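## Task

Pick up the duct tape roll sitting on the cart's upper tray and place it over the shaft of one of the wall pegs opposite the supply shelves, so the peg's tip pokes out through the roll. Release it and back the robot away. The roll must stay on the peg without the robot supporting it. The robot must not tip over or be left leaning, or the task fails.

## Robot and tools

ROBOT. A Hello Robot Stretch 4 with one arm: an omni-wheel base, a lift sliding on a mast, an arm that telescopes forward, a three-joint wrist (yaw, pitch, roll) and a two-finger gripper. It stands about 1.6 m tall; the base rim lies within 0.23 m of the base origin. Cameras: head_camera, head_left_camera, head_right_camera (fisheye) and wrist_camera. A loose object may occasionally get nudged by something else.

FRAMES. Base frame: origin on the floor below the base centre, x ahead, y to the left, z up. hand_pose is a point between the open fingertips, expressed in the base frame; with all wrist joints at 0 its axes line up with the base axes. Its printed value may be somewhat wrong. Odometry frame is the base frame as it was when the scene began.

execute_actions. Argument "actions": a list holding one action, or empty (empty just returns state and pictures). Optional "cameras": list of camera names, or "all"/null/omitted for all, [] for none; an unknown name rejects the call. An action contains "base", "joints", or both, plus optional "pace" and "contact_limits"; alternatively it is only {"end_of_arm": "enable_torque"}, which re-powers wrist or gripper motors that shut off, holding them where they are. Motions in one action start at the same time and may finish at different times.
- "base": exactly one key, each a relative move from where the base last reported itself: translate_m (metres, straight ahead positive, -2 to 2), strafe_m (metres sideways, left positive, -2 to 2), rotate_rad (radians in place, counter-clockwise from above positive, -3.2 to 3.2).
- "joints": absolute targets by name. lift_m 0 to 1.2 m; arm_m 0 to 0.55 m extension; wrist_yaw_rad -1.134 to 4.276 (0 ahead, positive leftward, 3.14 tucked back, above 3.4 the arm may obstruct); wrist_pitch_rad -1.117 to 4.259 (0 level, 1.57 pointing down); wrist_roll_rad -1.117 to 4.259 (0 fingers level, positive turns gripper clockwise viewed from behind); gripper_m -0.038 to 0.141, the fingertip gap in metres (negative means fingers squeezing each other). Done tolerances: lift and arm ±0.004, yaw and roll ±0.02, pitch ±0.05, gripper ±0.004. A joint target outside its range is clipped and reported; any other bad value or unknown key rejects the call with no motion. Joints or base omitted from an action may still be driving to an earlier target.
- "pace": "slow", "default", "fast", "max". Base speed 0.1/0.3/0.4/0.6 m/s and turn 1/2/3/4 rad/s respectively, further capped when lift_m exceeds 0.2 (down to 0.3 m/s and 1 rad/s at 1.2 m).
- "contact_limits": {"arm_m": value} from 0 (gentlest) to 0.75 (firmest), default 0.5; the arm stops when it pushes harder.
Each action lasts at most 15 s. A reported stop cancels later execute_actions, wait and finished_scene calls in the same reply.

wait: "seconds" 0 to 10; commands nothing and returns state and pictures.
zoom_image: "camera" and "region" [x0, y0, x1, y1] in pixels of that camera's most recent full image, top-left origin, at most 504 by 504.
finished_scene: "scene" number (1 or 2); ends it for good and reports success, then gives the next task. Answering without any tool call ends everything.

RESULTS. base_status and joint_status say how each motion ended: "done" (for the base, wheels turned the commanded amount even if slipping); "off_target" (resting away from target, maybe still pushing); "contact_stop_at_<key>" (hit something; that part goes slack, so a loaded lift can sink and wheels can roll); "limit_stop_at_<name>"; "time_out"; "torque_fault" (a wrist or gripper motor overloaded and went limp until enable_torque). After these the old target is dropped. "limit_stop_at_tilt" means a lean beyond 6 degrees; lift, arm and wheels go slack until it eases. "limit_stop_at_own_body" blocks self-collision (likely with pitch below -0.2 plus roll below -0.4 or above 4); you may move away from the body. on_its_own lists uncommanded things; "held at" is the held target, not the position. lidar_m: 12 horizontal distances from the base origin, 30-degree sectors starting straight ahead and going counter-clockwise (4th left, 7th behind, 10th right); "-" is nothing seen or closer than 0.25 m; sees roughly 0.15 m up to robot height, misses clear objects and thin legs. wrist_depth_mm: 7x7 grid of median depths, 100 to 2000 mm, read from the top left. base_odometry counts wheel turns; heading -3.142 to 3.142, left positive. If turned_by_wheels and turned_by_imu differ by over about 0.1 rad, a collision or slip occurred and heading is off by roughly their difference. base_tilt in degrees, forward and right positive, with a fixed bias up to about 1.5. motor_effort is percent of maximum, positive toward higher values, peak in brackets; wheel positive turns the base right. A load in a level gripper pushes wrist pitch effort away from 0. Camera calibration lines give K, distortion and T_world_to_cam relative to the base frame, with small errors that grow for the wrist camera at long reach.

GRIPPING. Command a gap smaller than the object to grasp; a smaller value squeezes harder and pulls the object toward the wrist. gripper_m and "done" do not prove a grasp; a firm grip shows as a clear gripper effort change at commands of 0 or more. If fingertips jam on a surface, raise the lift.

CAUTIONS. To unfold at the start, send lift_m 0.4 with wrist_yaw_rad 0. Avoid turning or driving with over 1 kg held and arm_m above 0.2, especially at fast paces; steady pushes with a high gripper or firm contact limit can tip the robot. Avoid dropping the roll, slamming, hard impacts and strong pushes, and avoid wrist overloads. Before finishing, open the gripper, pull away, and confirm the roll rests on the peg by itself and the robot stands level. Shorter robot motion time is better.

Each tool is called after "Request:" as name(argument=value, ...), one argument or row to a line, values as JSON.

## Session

Request:
execute_actions(
  actions=[
    {"joints":{"lift_m":0.95,"wrist_yaw_rad":0,"gripper_m":0.14}},
  ],
)

Scene clock: 3.93 s.
base_odometry: x=+0.000 y=+0.000 heading=+0.000 (m, m, rad; odometry frame)
turned_by_wheels: +0.000 (rad since the last result)
turned_by_imu: +0.000 (rad since the last result)
base_tilt: forward=-0.9 right=-0.8 (deg)
lidar_m: 2.34 2.55 1.73 1.69 2.02 1.78 1.75 1.93 1.32 1.29 1.68 2.50
base_status: not commanded
joint_positions: lift_m=+0.950 arm_m=-0.002 wrist_yaw_rad=+0.000 wrist_pitch_rad=-0.007 wrist_roll_rad=+0.020 gripper_m=+0.140
joint_status: all done
motor_effort: lift_m=+25(28) arm_m=-1(1) wrist_yaw_rad=-1(2) wrist_pitch_rad=-8(9) wrist_roll_rad=+0(0) gripper_m=+0(0) wheel_0=-1(0) wheel_1=+0(1) wheel_2=+0(0) (%)
hand_pose: x=+0.4571 y=-0.0873 z=+1.1300 quat_wxyz=(+1.000, +0.010, -0.004, +0.000) (m; base frame)
wrist_depth_mm: - - - - - - 1921 / - - - - - - 1983 / - - - - - - - / - - - - - - - / - - - - - - - / - - - 167 - - - / - - - - - - -
pictures: head_camera, head_left_camera, head_right_camera, wrist_camera
camera_calibration (this result's frames):
wrist_camera: T_world_to_cam=[[0.0102626, -0.999942, -0.00336983, -0.0907965], [-0.0391657, 0.00296546, -0.999228, 1.18728], [0.99918, 0.0103867, -0.039133, -0.174187], [0, 0, 0, 1]] pos_world=[0.221477, -0.0925028, 1.17924]
Images, in order (width x height): head_camera 420x560, head_left_camera 420x672, head_right_camera 420x672, wrist_camera 616x392.

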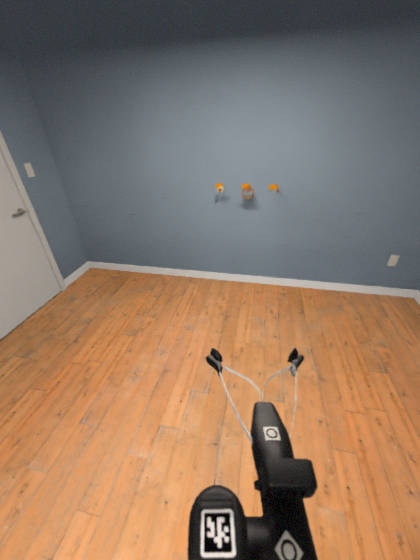

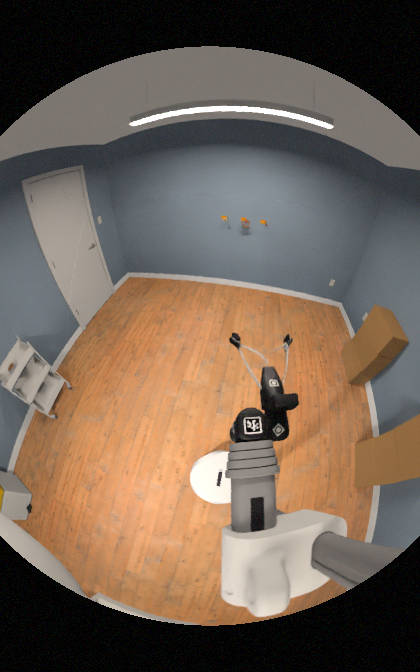

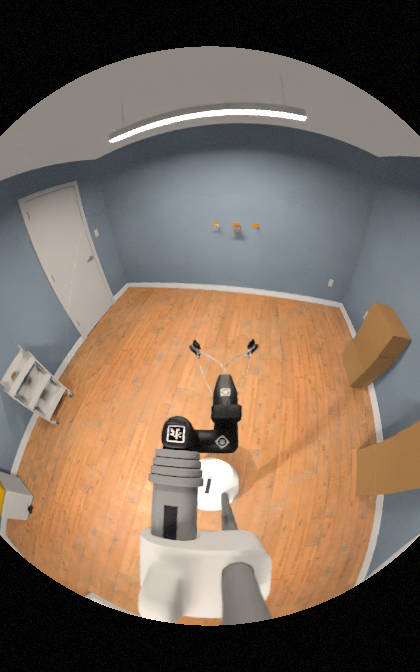

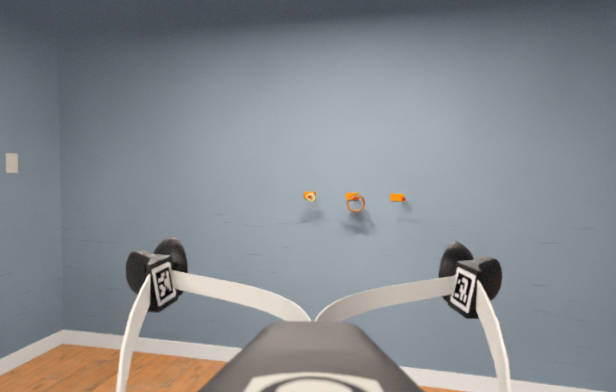

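Request:
execute_actions(
  actions=[
    {"base":{"rotate_rad":1.36},"joints":{"wrist_pitch_rad":1.2}},
  ],
  cameras=["head_camera"],
)

Scene clock: 7.33 s.
base_odometry: x=+0.000 y=+0.000 heading=+1.359 (m, m, rad; odometry frame)
turned_by_wheels: +1.359 (rad since the last result)
turned_by_imu: +1.390 (rad since the last result)
base_tilt: forward=-1.0 right=-0.7 (deg)
lidar_m: 1.73 2.01 1.85 1.75 2.29 1.66 1.29 1.66 1.87 2.40 2.61 2.24
base_status: done
joint_positions: lift_m=+0.950 arm_m=-0.002 wrist_yaw_rad=+0.000 wrist_pitch_rad=+1.201 wrist_roll_rad=+0.020 gripper_m=+0.140
joint_status: all done
motor_effort: lift_m=+23(25) arm_m=-1(1) wrist_yaw_rad=+0(1) wrist_pitch_rad=-5(6) wrist_roll_rad=-1(1) gripper_m=+2(0) wheel_0=-5(9) wheel_1=-5(9) wheel_2=-4(11) (%)
hand_pose: x=+0.2730 y=-0.0874 z=+0.8591 quat_wxyz=(+0.825, +0.008, +0.565, -0.006) (m; base frame)
wrist_depth_mm: 1308 1308 1308 1281 1281 1281 1281 / 1255 1255 1229 1255 1229 1229 1229 / 1182 1182 1205 1182 1182 1160 1182 / 1138 1118 1138 1138 1138 1118 1138 / 1098 1078 1078 1078 1078 1078 1078 / 1042 1025 1008 167 1008 1008 1025 / 1008 991 991 - 991 1008 1008
pictures: head_camera
Images, in order (width x height): head_camera 420x560.

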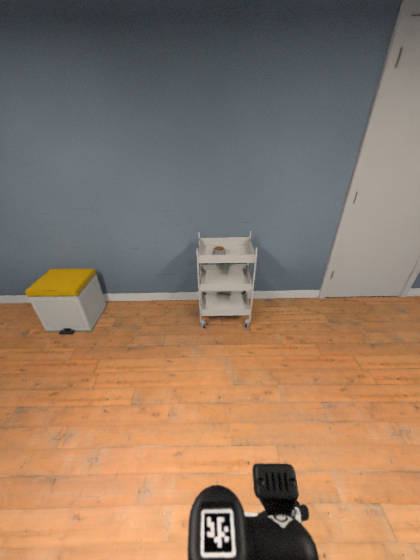

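Request:
execute_actions(
  actions=[
    {"base":{"translate_m":1.04}},
  ],
  cameras=[],
)

Request:
execute_actions(
  actions=[
    {"base":{"strafe_m":0.06},"joints":{"arm_m":0.5,"wrist_pitch_rad":1.57,"lift_m":1.0}},
  ],
  cameras=["head_camera","wrist_camera"],
)

Scene clock: 13.33 s.
base_odometry: x=+0.218 y=+1.017 heading=+1.359 (m, m, rad; odometry frame)
turned_by_wheels: +0.000 (rad since the last result)
turned_by_imu: -0.005 (rad since the last result)
base_tilt: forward=-1.0 right=-0.8 (deg)
lidar_m: 0.66 1.14 1.27 1.81 1.86 2.79 2.35 2.60 2.43 2.48 1.56 0.72
base_status: done
joint_positions: lift_m=+0.950 arm_m=-0.002 wrist_yaw_rad=+0.000 wrist_pitch_rad=+1.201 wrist_roll_rad=+0.020 gripper_m=+0.140
joint_status: not commanded
motor_effort: lift_m=+23(23) arm_m=-1(1) wrist_yaw_rad=+1(1) wrist_pitch_rad=-6(6) wrist_roll_rad=-1(1) gripper_m=+2(1) wheel_0=+3(8) wheel_1=+4(10) wheel_2=-2(13) (%)
hand_pose: x=+0.2729 y=-0.0874 z=+0.8591 quat_wxyz=(+0.825, +0.008, +0.565, -0.006) (m; base frame)
wrist_depth_mm: 1205 1205 842 831 831 1205 1205 / 1255 1255 1060 809 809 1229 1229 / 1182 1205 1182 1078 1160 1160 1182 / 1138 1138 1138 1138 1138 1118 1138 / 1098 1060 1078 1098 1078 1078 1078 / 1042 1025 1025 167 1025 1025 1025 / 991 1008 991 - 991 991 991
pictures: none
No camera images: the call's "cameras" was empty. Leave "cameras" out to get every camera's image.

Scene clock: 15.87 s.
base_odometry: x=+0.160 y=+1.029 heading=+1.359 (m, m, rad; odometry frame)
turned_by_wheels: +0.000 (rad since the last result)
turned_by_imu: +0.000 (rad since the last result)
base_tilt: forward=-0.9 right=-0.7 (deg)
lidar_m: 0.65 1.14 1.22 1.74 1.78 2.80 2.35 2.62 2.59 2.53 1.60 0.69
base_status: done
joint_positions: lift_m=+1.000 arm_m=+0.499 wrist_yaw_rad=+0.000 wrist_pitch_rad=+1.570 wrist_roll_rad=+0.020 gripper_m=+0.140
joint_status: all done
motor_effort: lift_m=+25(28) arm_m=+5(8) wrist_yaw_rad=+0(2) wrist_pitch_rad=-2(4) wrist_roll_rad=+0(0) gripper_m=+5(1) wheel_0=-4(11) wheel_1=+2(12) wheel_2=+0(1) (%)
hand_pose: x=+0.6704 y=-0.0874 z=+0.8894 quat_wxyz=(+0.707, +0.007, +0.707, -0.007) (m; base frame)
wrist_depth_mm: 1008 1008 442 442 439 436 436 / 1098 1098 445 445 442 442 442 / 1098 1118 449 449 445 445 445 / 1118 1118 452 452 452 449 445 / 1118 1118 1118 1118 1118 1118 1098 / 1138 1118 1118 167 1138 1118 1118 / 1160 1138 1138 - 1118 1118 1118
pictures: head_camera, wrist_camera
camera_calibration (this result's frames):
wrist_camera: T_world_to_cam=[[-0.00329973, -0.999945, -0.00993, -0.0789591], [-0.998953, 0.00284298, 0.045665, 0.669288], [-0.0456343, 0.0100703, -0.998907, 1.15734], [0, 0, 0, 1]] pos_world=[0.721141, -0.0925124, 1.12473]
Images, in order (width x height): head_camera 420x560, wrist_camera 616x392.

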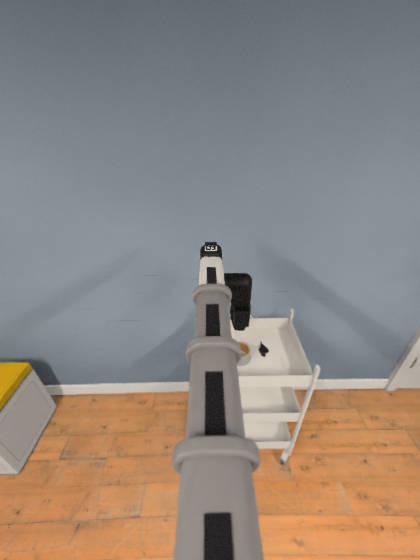

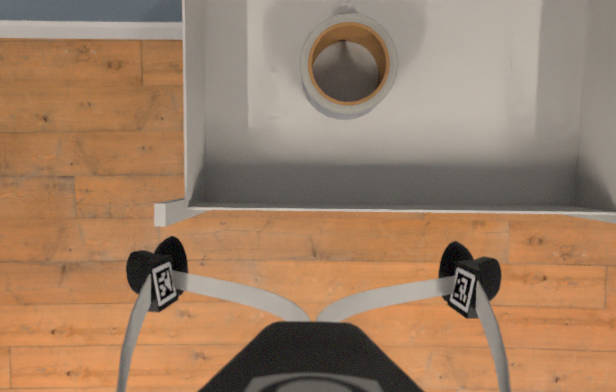

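Request:
execute_actions(
  actions=[
    {"base":{"translate_m":0.123},"joints":{"arm_m":0.546}},
  ],
  cameras=[],
)

Request:
execute_actions(
  actions=[
    {"base":{"strafe_m":-0.04},"joints":{"lift_m":0.83}},
  ],
  cameras=["wrist_camera"],
)

Scene clock: 18.87 s.
base_odometry: x=+0.186 y=+1.149 heading=+1.360 (m, m, rad; odometry frame)
turned_by_wheels: +0.001 (rad since the last result)
turned_by_imu: +0.000 (rad since the last result)
base_tilt: forward=-1.0 right=-0.7 (deg)
lidar_m: 0.53 1.02 1.17 1.83 1.79 2.91 2.46 2.71 2.61 2.54 1.41 0.56
base_status: done
joint_positions: lift_m=+1.000 arm_m=+0.545 wrist_yaw_rad=+0.000 wrist_pitch_rad=+1.570 wrist_roll_rad=+0.020 gripper_m=+0.140
joint_status: all done
motor_effort: lift_m=+25(25) arm_m=+4(6) wrist_yaw_rad=+0(0) wrist_pitch_rad=-4(3) wrist_roll_rad=-1(0) gripper_m=+1(1) wheel_0=+5(9) wheel_1=+5(6) wheel_2=-2(12) (%)
hand_pose: x=+0.7164 y=-0.0874 z=+0.8894 quat_wxyz=(+0.707, +0.007, +0.707, -0.007) (m; base frame)
wrist_depth_mm: 585 539 535 535 535 539 539 / 946 946 442 442 439 442 442 / 1098 1098 449 449 445 445 442 / 1118 1118 452 452 449 449 445 / 1138 1118 459 455 455 452 452 / 1118 1138 462 167 459 455 452 / 1138 1138 439 - 445 449 436
pictures: none
No camera images: the call's "cameras" was empty. Leave "cameras" out to get every camera's image.

Scene clock: 20.67 s.
base_odometry: x=+0.224 y=+1.141 heading=+1.360 (m, m, rad; odometry frame)
turned_by_wheels: +0.000 (rad since the last result)
turned_by_imu: +0.000 (rad since the last result)
base_tilt: forward=-0.9 right=-0.9 (deg)
lidar_m: 0.55 1.02 1.21 1.83 1.83 2.87 2.48 2.70 2.52 2.53 1.38 0.58
base_status: done
joint_positions: lift_m=+0.830 arm_m=+0.545 wrist_yaw_rad=+0.000 wrist_pitch_rad=+1.570 wrist_roll_rad=+0.020 gripper_m=+0.140
joint_status: all done
motor_effort: lift_m=+17(25) arm_m=+4(4) wrist_yaw_rad=+1(1) wrist_pitch_rad=-3(3) wrist_roll_rad=+0(1) gripper_m=-2(0) wheel_0=+5(13) wheel_1=-5(14) wheel_2=+0(2) (%)
hand_pose: x=+0.7164 y=-0.0874 z=+0.7201 quat_wxyz=(+0.707, +0.007, +0.707, -0.007) (m; base frame)
wrist_depth_mm: 240 279 277 277 274 274 274 / 251 282 279 278 278 277 277 / 251 283 282 281 281 279 279 / 252 286 285 282 283 282 281 / 252 287 287 286 285 283 285 / 253 291 290 167 257 286 286 / 255 293 293 - 290 290 290
pictures: wrist_camera
camera_calibration (this result's frames):
wrist_camera: T_world_to_cam=[[-0.00343222, -0.999945, -0.00992945, -0.0803942], [-0.998945, 0.00297376, 0.0458234, 0.722844], [-0.0457913, 0.0100763, -0.9989, 0.99042], [0, 0, 0, 1]] pos_world=[0.767158, -0.092519, 0.95541]
Images, in order (width x height): wrist_camera 616x392.

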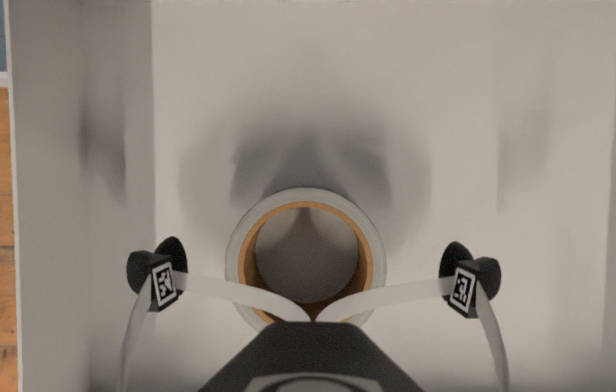

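Request:
execute_actions(
  actions=[
    {"joints":{"lift_m":0.797},"pace":"slow"},
  ],
  cameras=[],
)

Request:
execute_actions(
  actions=[
    {"joints":{"gripper_m":0.04}},
  ],
  cameras=[],
)

Request:
execute_actions(
  actions=[
    {"joints":{"lift_m":0.95}},
  ],
  cameras=[],
)

Request:
execute_actions(
  actions=[
    {"joints":{"arm_m":0.0,"wrist_pitch_rad":0}},
  ],
  cameras=["wrist_camera"],
)

Request:
execute_actions(
  actions=[
    {"base":{"rotate_rad":-1.54}},
  ],
  cameras=[],
)

Request:
execute_actions(
  actions=[
    {"base":{"translate_m":1.3}},
  ],
  cameras=["head_camera","wrist_camera"],
)

Scene clock: 22.93 s.
base_odometry: x=+0.224 y=+1.141 heading=+1.360 (m, m, rad; odometry frame)
turned_by_wheels: +0.000 (rad since the last result)
turned_by_imu: +0.000 (rad since the last result)
base_tilt: forward=-0.9 right=-0.7 (deg)
lidar_m: 0.54 0.99 1.18 1.86 1.80 2.91 2.45 2.70 2.50 2.50 1.41 0.57
base_status: not commanded
joint_positions: lift_m=+0.797 arm_m=+0.545 wrist_yaw_rad=+0.000 wrist_pitch_rad=+1.570 wrist_roll_rad=+0.020 gripper_m=+0.140
joint_status: all done
motor_effort: lift_m=+17(17) arm_m=+4(5) wrist_yaw_rad=+1(1) wrist_pitch_rad=-3(3) wrist_roll_rad=-1(1) gripper_m=-2(1) wheel_0=+5(5) wheel_1=-5(6) wheel_2=+0(0) (%)
hand_pose: x=+0.7164 y=-0.0874 z=+0.6871 quat_wxyz=(+0.707, +0.007, +0.707, -0.007) (m; base frame)
wrist_depth_mm: 239 246 246 244 244 244 242 / 239 249 248 247 246 244 245 / 239 251 250 249 248 247 247 / 239 252 252 250 250 250 249 / 241 254 254 254 251 251 251 / 242 257 211 167 207 253 254 / 243 259 259 - 257 256 256
pictures: none
No camera images: the call's "cameras" was empty. Leave "cameras" out to get every camera's image.

Scene clock: 24.93 s.
base_odometry: x=+0.224 y=+1.141 heading=+1.360 (m, m, rad; odometry frame)
turned_by_wheels: +0.000 (rad since the last result)
turned_by_imu: +0.000 (rad since the last result)
base_tilt: forward=-0.9 right=-0.8 (deg)
lidar_m: 0.54 1.03 1.18 1.86 1.83 2.92 2.48 2.69 2.52 2.52 1.40 0.57
base_status: not commanded
joint_positions: lift_m=+0.797 arm_m=+0.545 wrist_yaw_rad=+0.000 wrist_pitch_rad=+1.570 wrist_roll_rad=+0.020 gripper_m=+0.041
joint_status: all done
motor_effort: lift_m=+17(17) arm_m=+4(4) wrist_yaw_rad=+0(1) wrist_pitch_rad=-3(3) wrist_roll_rad=-1(1) gripper_m=-23(26) wheel_0=+5(4) wheel_1=-6(5) wheel_2=+0(0) (%)
hand_pose: x=+0.7164 y=-0.0874 z=+0.6870 quat_wxyz=(+0.707, +0.007, +0.707, -0.007) (m; base frame)
wrist_depth_mm: 239 246 245 244 243 242 242 / 240 248 247 247 245 245 244 / 239 250 249 249 248 247 246 / 241 252 252 193 250 249 249 / 241 254 212 253 209 251 250 / 241 182 191 255 190 181 253 / 242 259 258 - 256 256 255
pictures: none
No camera images: the call's "cameras" was empty. Leave "cameras" out to get every camera's image.

Scene clock: 26.63 s.
base_odometry: x=+0.224 y=+1.141 heading=+1.360 (m, m, rad; odometry frame)
turned_by_wheels: +0.000 (rad since the last result)
turned_by_imu: +0.000 (rad since the last result)
base_tilt: forward=-0.8 right=-0.8 (deg)
lidar_m: 0.53 1.01 1.20 1.83 1.81 2.89 2.46 2.70 2.51 2.51 1.38 0.58
base_status: not commanded
joint_positions: lift_m=+0.950 arm_m=+0.545 wrist_yaw_rad=+0.000 wrist_pitch_rad=+1.570 wrist_roll_rad=+0.020 gripper_m=+0.041
joint_status: all done
motor_effort: lift_m=+26(29) arm_m=+4(4) wrist_yaw_rad=+1(0) wrist_pitch_rad=-2(3) wrist_roll_rad=+0(1) gripper_m=-27(24) wheel_0=+5(5) wheel_1=-5(5) wheel_2=+0(0) (%)
hand_pose: x=+0.7164 y=-0.0874 z=+0.8393 quat_wxyz=(+0.707, +0.007, +0.707, -0.007) (m; base frame)
wrist_depth_mm: 585 357 387 384 382 382 379 / 976 397 397 397 392 392 392 / 1042 399 399 399 397 397 394 / 1060 404 407 194 402 399 399 / 1078 407 212 407 209 404 397 / 1078 182 191 407 190 180 394 / 1098 389 415 - 397 407 382
pictures: none
No camera images: the call's "cameras" was empty. Leave "cameras" out to get every camera's image.

Scene clock: 29.27 s.
base_odometry: x=+0.224 y=+1.141 heading=+1.360 (m, m, rad; odometry frame)
turned_by_wheels: +0.000 (rad since the last result)
turned_by_imu: +0.000 (rad since the last result)
base_tilt: forward=-0.9 right=-0.8 (deg)
lidar_m: 0.47 1.03 1.19 1.81 1.80 2.92 2.48 2.70 2.52 2.50 1.41 0.60
base_status: not commanded
joint_positions: lift_m=+0.950 arm_m=+0.001 wrist_yaw_rad=+0.000 wrist_pitch_rad=+0.004 wrist_roll_rad=+0.020 gripper_m=+0.041
joint_status: all done
motor_effort: lift_m=+25(25) arm_m=-4(5) wrist_yaw_rad=+0(0) wrist_pitch_rad=-14(18) wrist_roll_rad=-1(1) gripper_m=-27(24) wheel_0=+5(5) wheel_1=-5(5) wheel_2=+0(0) (%)
hand_pose: x=+0.4602 y=-0.0875 z=+1.1266 quat_wxyz=(+1.000, +0.010, +0.002, +0.000) (m; base frame)
wrist_depth_mm: 723 723 723 723 723 723 732 / 732 732 732 732 732 732 732 / 741 741 741 732 741 741 741 / 750 750 741 185 750 750 741 / 759 759 211 750 210 759 759 / 759 182 190 759 190 180 759 / 768 768 768 - 768 768 768
pictures: wrist_camera
camera_calibration (this result's frames):
wrist_camera: T_world_to_cam=[[0.00980258, -0.999946, -0.00348452, -0.0906197], [-0.0507566, 0.00298263, -0.998707, 1.18876], [0.998663, 0.00996676, -0.0507246, -0.164076], [0, 0, 0, 1]] pos_world=[0.225083, -0.0925251, 1.17858]
Images, in order (width x height): wrist_camera 616x392.

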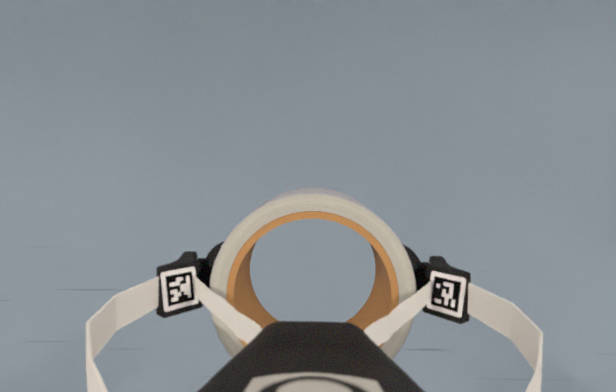

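Scene clock: 31.43 s.
base_odometry: x=+0.224 y=+1.141 heading=-0.179 (m, m, rad; odometry frame)
turned_by_wheels: -1.539 (rad since the last result)
turned_by_imu: -1.573 (rad since the last result)
base_tilt: forward=-0.8 right=-0.8 (deg)
lidar_m: 2.50 1.38 0.57 0.55 1.01 1.19 1.85 1.83 2.91 2.48 2.69 2.58
base_status: done
joint_positions: lift_m=+0.950 arm_m=+0.001 wrist_yaw_rad=+0.000 wrist_pitch_rad=+0.004 wrist_roll_rad=+0.020 gripper_m=+0.041
joint_status: not commanded
motor_effort: lift_m=+25(25) arm_m=-4(5) wrist_yaw_rad=+0(0) wrist_pitch_rad=-14(15) wrist_roll_rad=-1(1) gripper_m=-23(25) wheel_0=+4(9) wheel_1=+6(9) wheel_2=+4(11) (%)
hand_pose: x=+0.4602 y=-0.0875 z=+1.1267 quat_wxyz=(+1.000, +0.010, +0.002, +0.000) (m; base frame)
wrist_depth_mm: 1499 - - - - - - / 1464 - - - - - - / 1499 - - - - - - / 1499 - - 185 - - - / 1499 - 212 - 210 - - / 1499 182 190 - 190 180 - / 1537 - - - - - -
pictures: none
No camera images: the call's "cameras" was empty. Leave "cameras" out to get every camera's image.

Scene clock: 37.23 s.
base_odometry: x=+1.504 y=+0.910 heading=-0.179 (m, m, rad; odometry frame)
turned_by_wheels: +0.001 (rad since the last result)
turned_by_imu: -0.006 (rad since the last result)
base_tilt: forward=-1.0 right=-0.7 (deg)
lidar_m: 1.20 1.24 0.97 0.92 1.01 1.07 2.45 3.19 2.69 2.49 1.45 1.24
base_status: done
joint_positions: lift_m=+0.950 arm_m=+0.001 wrist_yaw_rad=+0.000 wrist_pitch_rad=+0.004 wrist_roll_rad=+0.020 gripper_m=+0.041
joint_status: not commanded
motor_effort: lift_m=+25(25) arm_m=-4(4) wrist_yaw_rad=+1(1) wrist_pitch_rad=-14(15) wrist_roll_rad=-1(0) gripper_m=-23(21) wheel_0=+4(8) wheel_1=+5(9) wheel_2=+0(13) (%)
hand_pose: x=+0.4602 y=-0.0874 z=+1.1267 quat_wxyz=(+1.000, +0.010, +0.002, +0.000) (m; base frame)
wrist_depth_mm: 960 946 960 946 946 946 931 / 960 960 960 960 946 946 946 / 976 976 960 960 960 960 960 / 991 976 976 185 976 960 976 / 991 976 211 991 209 976 976 / 1008 182 190 991 190 181 991 / 1008 1008 991 - 1008 991 991
pictures: head_camera, wrist_camera
camera_calibration (this result's frames):
wrist_camera: T_world_to_cam=[[0.00993438, -0.999945, -0.00347932, -0.0906479], [-0.0506363, 0.00297197, -0.998713, 1.18878], [0.998668, 0.0100978, -0.050604, -0.164193], [0, 0, 0, 1]] pos_world=[0.22507, -0.0925179, 1.17862]
Images, in order (width x height): head_camera 420x560, wrist_camera 616x392.

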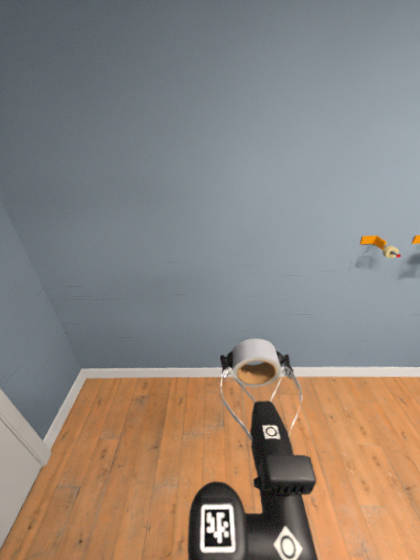

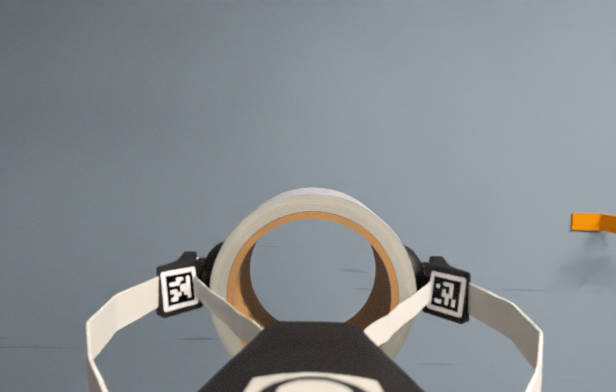

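Request:
execute_actions(
  actions=[
    {"base":{"strafe_m":-1.2},"joints":{"lift_m":0.87}},
  ],
  cameras=[],
)

Request:
execute_actions(
  actions=[
    {"base":{"translate_m":0.36}},
  ],
  cameras=["head_camera","wrist_camera"],
)

Scene clock: 43.43 s.
base_odometry: x=+1.290 y=-0.271 heading=-0.179 (m, m, rad; odometry frame)
turned_by_wheels: +0.000 (rad since the last result)
turned_by_imu: +0.001 (rad since the last result)
base_tilt: forward=-0.8 right=-0.7 (deg)
lidar_m: 1.06 1.13 1.73 2.14 2.00 2.96 3.17 1.85 1.63 1.27 1.66 1.25
base_status: done
joint_positions: lift_m=+0.870 arm_m=+0.001 wrist_yaw_rad=+0.000 wrist_pitch_rad=+0.004 wrist_roll_rad=+0.020 gripper_m=+0.041
joint_status: all done
motor_effort: lift_m=+18(25) arm_m=-4(4) wrist_yaw_rad=+0(1) wrist_pitch_rad=-14(14) wrist_roll_rad=-1(1) gripper_m=-23(25) wheel_0=+3(13) wheel_1=-3(9) wheel_2=+0(1) (%)
hand_pose: x=+0.4602 y=-0.0874 z=+1.0473 quat_wxyz=(+1.000, +0.010, +0.002, +0.000) (m; base frame)
wrist_depth_mm: 946 946 917 931 917 917 917 / 960 946 946 946 931 931 931 / 946 946 946 946 931 946 931 / 976 960 946 185 946 946 946 / 976 976 211 976 210 960 960 / 991 182 190 960 190 180 976 / 991 991 991 - 976 976 976
pictures: none
No camera images: the call's "cameras" was empty. Leave "cameras" out to get every camera's image.

Scene clock: 46.10 s.
base_odometry: x=+1.645 y=-0.335 heading=-0.178 (m, m, rad; odometry frame)
turned_by_wheels: +0.001 (rad since the last result)
turned_by_imu: -0.001 (rad since the last result)
base_tilt: forward=-0.9 right=-0.6 (deg)
lidar_m: 0.68 0.73 1.20 2.10 2.19 3.12 4.04 1.88 1.34 1.29 1.16 0.86
base_status: done
joint_positions: lift_m=+0.870 arm_m=+0.001 wrist_yaw_rad=+0.000 wrist_pitch_rad=+0.004 wrist_roll_rad=+0.020 gripper_m=+0.041
joint_status: not commanded
motor_effort: lift_m=+18(18) arm_m=-4(4) wrist_yaw_rad=+0(0) wrist_pitch_rad=-14(15) wrist_roll_rad=-1(1) gripper_m=-23(28) wheel_0=+5(9) wheel_1=+6(2) wheel_2=-3(12) (%)
hand_pose: x=+0.4602 y=-0.0874 z=+1.0473 quat_wxyz=(+1.000, +0.010, +0.002, +0.000) (m; base frame)
wrist_depth_mm: 591 591 585 580 580 580 580 / 597 591 597 591 591 585 585 / 603 597 597 597 591 591 591 / 603 603 603 185 597 597 603 / 615 508 211 609 210 603 597 / 621 181 190 615 190 181 609 / 627 621 621 - 615 609 615
pictures: head_camera, wrist_camera
camera_calibration (this result's frames):
wrist_camera: T_world_to_cam=[[0.00992461, -0.999945, -0.00347963, -0.0909221], [-0.0506904, 0.00297222, -0.99871, 1.10949], [0.998665, 0.0100882, -0.0506581, -0.168151], [0, 0, 0, 1]] pos_world=[0.22507, -0.0925184, 1.09922]
Images, in order (width x height): head_camera 420x560, wrist_camera 616x392.

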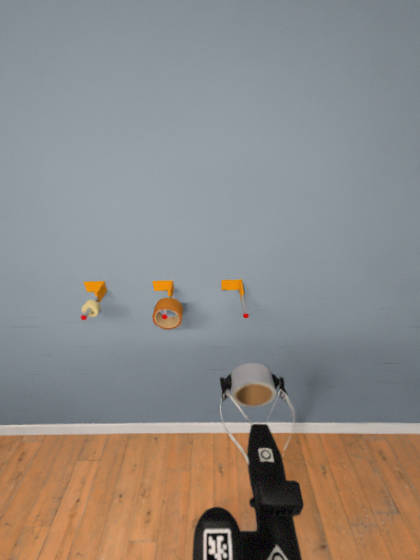

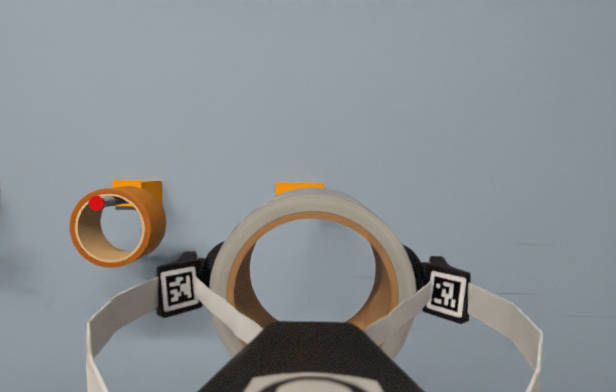

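Request:
execute_actions(
  actions=[
    {"joints":{"lift_m":0.888,"arm_m":0.16}},
  ],
  cameras=["wrist_camera"],
)

Scene clock: 48.40 s.
base_odometry: x=+1.645 y=-0.335 heading=-0.178 (m, m, rad; odometry frame)
turned_by_wheels: +0.000 (rad since the last result)
turned_by_imu: +0.000 (rad since the last result)
base_tilt: forward=-0.9 right=-0.7 (deg)
lidar_m: 0.68 0.76 1.21 2.09 2.18 3.10 4.06 1.87 1.34 1.32 1.14 0.85
base_status: not commanded
joint_positions: lift_m=+0.888 arm_m=+0.159 wrist_yaw_rad=+0.000 wrist_pitch_rad=+0.004 wrist_roll_rad=+0.020 gripper_m=+0.041
joint_status: all done
motor_effort: lift_m=+26(26) arm_m=+4(5) wrist_yaw_rad=+0(0) wrist_pitch_rad=-14(14) wrist_roll_rad=-1(0) gripper_m=-22(27) wheel_0=+5(5) wheel_1=+6(6) wheel_2=-3(3) (%)
hand_pose: x=+0.6186 y=-0.0874 z=+1.0647 quat_wxyz=(+1.000, +0.010, +0.002, +0.000) (m; base frame)
wrist_depth_mm: 436 439 436 433 433 427 427 / 439 439 439 436 436 433 433 / 445 442 439 442 442 436 436 / 449 445 445 185 442 445 439 / 325 449 211 449 210 445 445 / 342 182 190 452 190 180 449 / 462 462 462 - 455 455 455
pictures: wrist_camera
camera_calibration (this result's frames):
wrist_camera: T_world_to_cam=[[0.0100288, -0.999944, -0.00347885, -0.0924696], [-0.050597, 0.00296712, -0.998715, 1.13483], [0.998669, 0.0101919, -0.0505644, -0.325626], [0, 0, 0, 1]] pos_world=[0.383539, -0.0925128, 1.11658]
Images, in order (width x height): wrist_camera 616x392.

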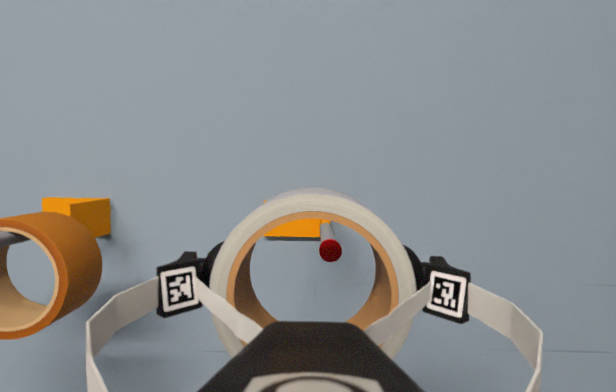

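Fine; shift slightly right and insert.

Request:
execute_actions(
  actions=[
    {"base":{"strafe_m":-0.01},"joints":{"arm_m":0.29},"pace":"slow","contact_limits":{"arm_m":0.2}},
  ],
  cameras=["head_camera","wrist_camera"],
)

Scene clock: 51.60 s.
base_odometry: x=+1.643 y=-0.344 heading=-0.178 (m, m, rad; odometry frame)
turned_by_wheels: +0.000 (rad since the last result)
turned_by_imu: +0.000 (rad since the last result)
base_tilt: forward=-0.8 right=-0.7 (deg)
lidar_m: 0.69 0.72 1.19 2.14 2.18 3.12 4.05 1.85 1.32 1.32 1.17 0.86
base_status: done
joint_positions: lift_m=+0.888 arm_m=+0.289 wrist_yaw_rad=+0.000 wrist_pitch_rad=+0.004 wrist_roll_rad=+0.020 gripper_m=+0.041
joint_status: all done
motor_effort: lift_m=+26(26) arm_m=+5(5) wrist_yaw_rad=+2(0) wrist_pitch_rad=-14(13) wrist_roll_rad=-1(1) gripper_m=-22(25) wheel_0=+4(9) wheel_1=-5(6) wheel_2=+0(1) (%)
contact_limits: arm_m 0.2
hand_pose: x=+0.7486 y=-0.0874 z=+1.0647 quat_wxyz=(+1.000, +0.010, +0.002, +0.000) (m; base frame)
wrist_depth_mm: 307 307 306 306 304 303 303 / 312 312 309 307 309 307 306 / 314 314 314 312 310 309 309 / 317 317 315 185 314 314 314 / 322 320 211 312 210 317 315 / 324 181 190 232 190 180 319 / 329 325 327 - 322 322 320
pictures: head_camera, wrist_camera
camera_calibration (this result's frames):
wrist_camera: T_world_to_cam=[[0.00992201, -0.999945, -0.00347878, -0.0937239], [-0.0505967, 0.00297246, -0.998715, 1.1414], [0.99867, 0.0100853, -0.0505644, -0.455415], [0, 0, 0, 1]] pos_world=[0.513491, -0.0925185, 1.11658]
Images, in order (width x height): head_camera 420x560, wrist_camera 616x392.

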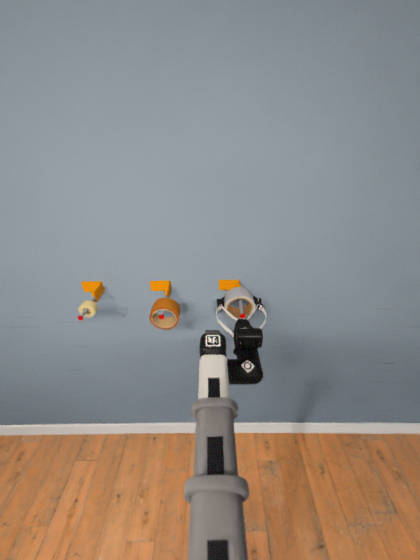

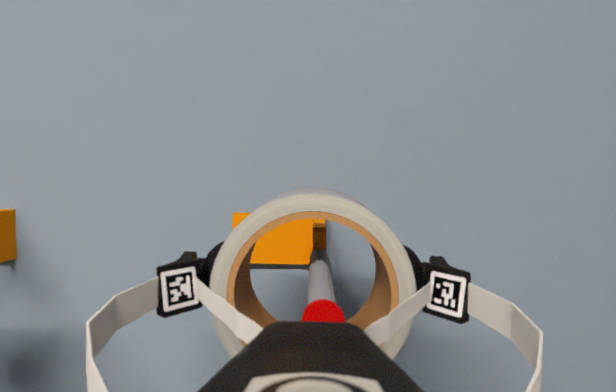

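Request:
execute_actions(
  actions=[
    {"joints":{"lift_m":0.868},"pace":"slow"},
  ],
  cameras=[],
)

Request:
execute_actions(
  actions=[
    {"joints":{"gripper_m":0.14}},
  ],
  cameras=[],
)

Request:
execute_actions(
  actions=[
    {"joints":{"arm_m":0.0},"base":{"translate_m":-0.2}},
  ],
  cameras=["wrist_camera"],
)

Scene clock: 53.27 s.
base_odometry: x=+1.643 y=-0.344 heading=-0.178 (m, m, rad; odometry frame)
turned_by_wheels: +0.000 (rad since the last result)
turned_by_imu: +0.000 (rad since the last result)
base_tilt: forward=-0.9 right=-0.8 (deg)
lidar_m: 0.68 0.70 1.19 2.12 2.22 3.08 4.06 1.87 1.34 1.31 1.16 0.87
base_status: not commanded
joint_positions: lift_m=+0.868 arm_m=+0.289 wrist_yaw_rad=+0.000 wrist_pitch_rad=+0.004 wrist_roll_rad=+0.020 gripper_m=+0.041
joint_status: all done
motor_effort: lift_m=+17(24) arm_m=+4(4) wrist_yaw_rad=+0(0) wrist_pitch_rad=-15(14) wrist_roll_rad=-1(1) gripper_m=-25(23) wheel_0=+4(4) wheel_1=-6(5) wheel_2=+0(0) (%)
hand_pose: x=+0.7486 y=-0.0874 z=+1.0453 quat_wxyz=(+1.000, +0.010, +0.002, +0.000) (m; base frame)
wrist_depth_mm: 309 309 307 306 306 304 304 / 312 312 309 309 309 307 307 / 314 314 314 312 310 309 309 / 319 317 315 185 314 312 314 / 322 320 211 317 210 317 315 / 324 182 190 320 190 181 319 / 327 327 325 - 324 322 324
pictures: none
No camera images: the call's "cameras" was empty. Leave "cameras" out to get every camera's image.

Scene clock: 55.27 s.
base_odometry: x=+1.643 y=-0.344 heading=-0.178 (m, m, rad; odometry frame)
turned_by_wheels: +0.000 (rad since the last result)
turned_by_imu: +0.000 (rad since the last result)
base_tilt: forward=-0.7 right=-0.8 (deg)
lidar_m: 0.68 0.73 1.21 2.11 2.21 3.14 4.08 1.88 1.34 1.27 1.18 0.87
base_status: not commanded
joint_positions: lift_m=+0.868 arm_m=+0.289 wrist_yaw_rad=+0.000 wrist_pitch_rad=+0.002 wrist_roll_rad=+0.020 gripper_m=+0.140
joint_status: all done
motor_effort: lift_m=+17(17) arm_m=+5(5) wrist_yaw_rad=+0(0) wrist_pitch_rad=-10(14) wrist_roll_rad=-1(1) gripper_m=+1(23) wheel_0=+4(4) wheel_1=-5(5) wheel_2=+0(0) (%)
hand_pose: x=+0.7486 y=-0.0874 z=+1.0458 quat_wxyz=(+1.000, +0.010, +0.001, +0.000) (m; base frame)
wrist_depth_mm: 309 307 307 306 306 303 304 / 310 310 310 309 307 307 306 / 314 314 314 312 312 310 309 / 317 317 315 309 314 312 314 / 320 319 319 194 315 315 315 / 325 322 215 160 202 317 319 / 327 327 325 - 324 322 320
pictures: none
No camera images: the call's "cameras" was empty. Leave "cameras" out to get every camera's image.

Scene clock: 57.33 s.
base_odometry: x=+1.446 y=-0.309 heading=-0.179 (m, m, rad; odometry frame)
turned_by_wheels: +0.000 (rad since the last result)
turned_by_imu: +0.001 (rad since the last result)
base_tilt: forward=-0.8 right=-0.8 (deg)
lidar_m: 0.89 1.00 1.50 2.13 2.10 3.08 3.34 1.83 1.34 1.29 1.42 1.08
base_status: done
joint_positions: lift_m=+0.868 arm_m=+0.001 wrist_yaw_rad=+0.000 wrist_pitch_rad=+0.002 wrist_roll_rad=+0.020 gripper_m=+0.140
joint_status: all done
motor_effort: lift_m=+17(17) arm_m=-4(5) wrist_yaw_rad=+1(1) wrist_pitch_rad=-9(9) wrist_roll_rad=-1(1) gripper_m=-4(1) wheel_0=-4(10) wheel_1=-5(13) wheel_2=+3(15) (%)
hand_pose: x=+0.4602 y=-0.0875 z=+1.0458 quat_wxyz=(+1.000, +0.010, +0.001, +0.000) (m; base frame)
wrist_depth_mm: 778 788 778 768 768 768 768 / 788 788 778 778 778 778 778 / 798 798 788 788 788 788 788 / 809 809 809 798 798 788 798 / 820 809 809 798 798 798 798 / 820 820 809 167 820 809 798 / 831 831 820 - 809 820 809
pictures: wrist_camera
camera_calibration (this result's frames):
wrist_camera: T_world_to_cam=[[0.00978297, -0.999946, -0.00346191, -0.0909235], [-0.0488734, 0.00297979, -0.998801, 1.1073], [0.998757, 0.00994043, -0.0488416, -0.170197], [0, 0, 0, 1]] pos_world=[0.224993, -0.0925263, 1.09735]
Images, in order (width x height): wrist_camera 616x392.

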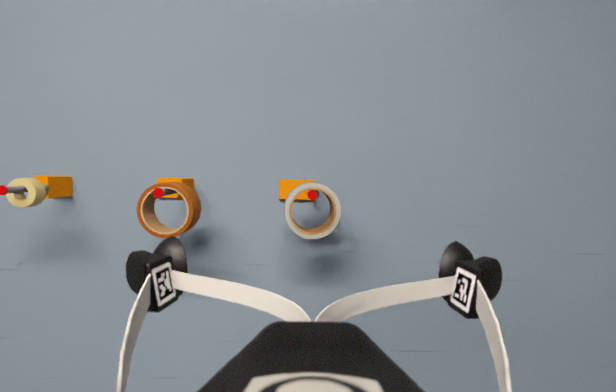

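Request:
finished_scene(
  scene=2,
)

The scene is finished: the task was done.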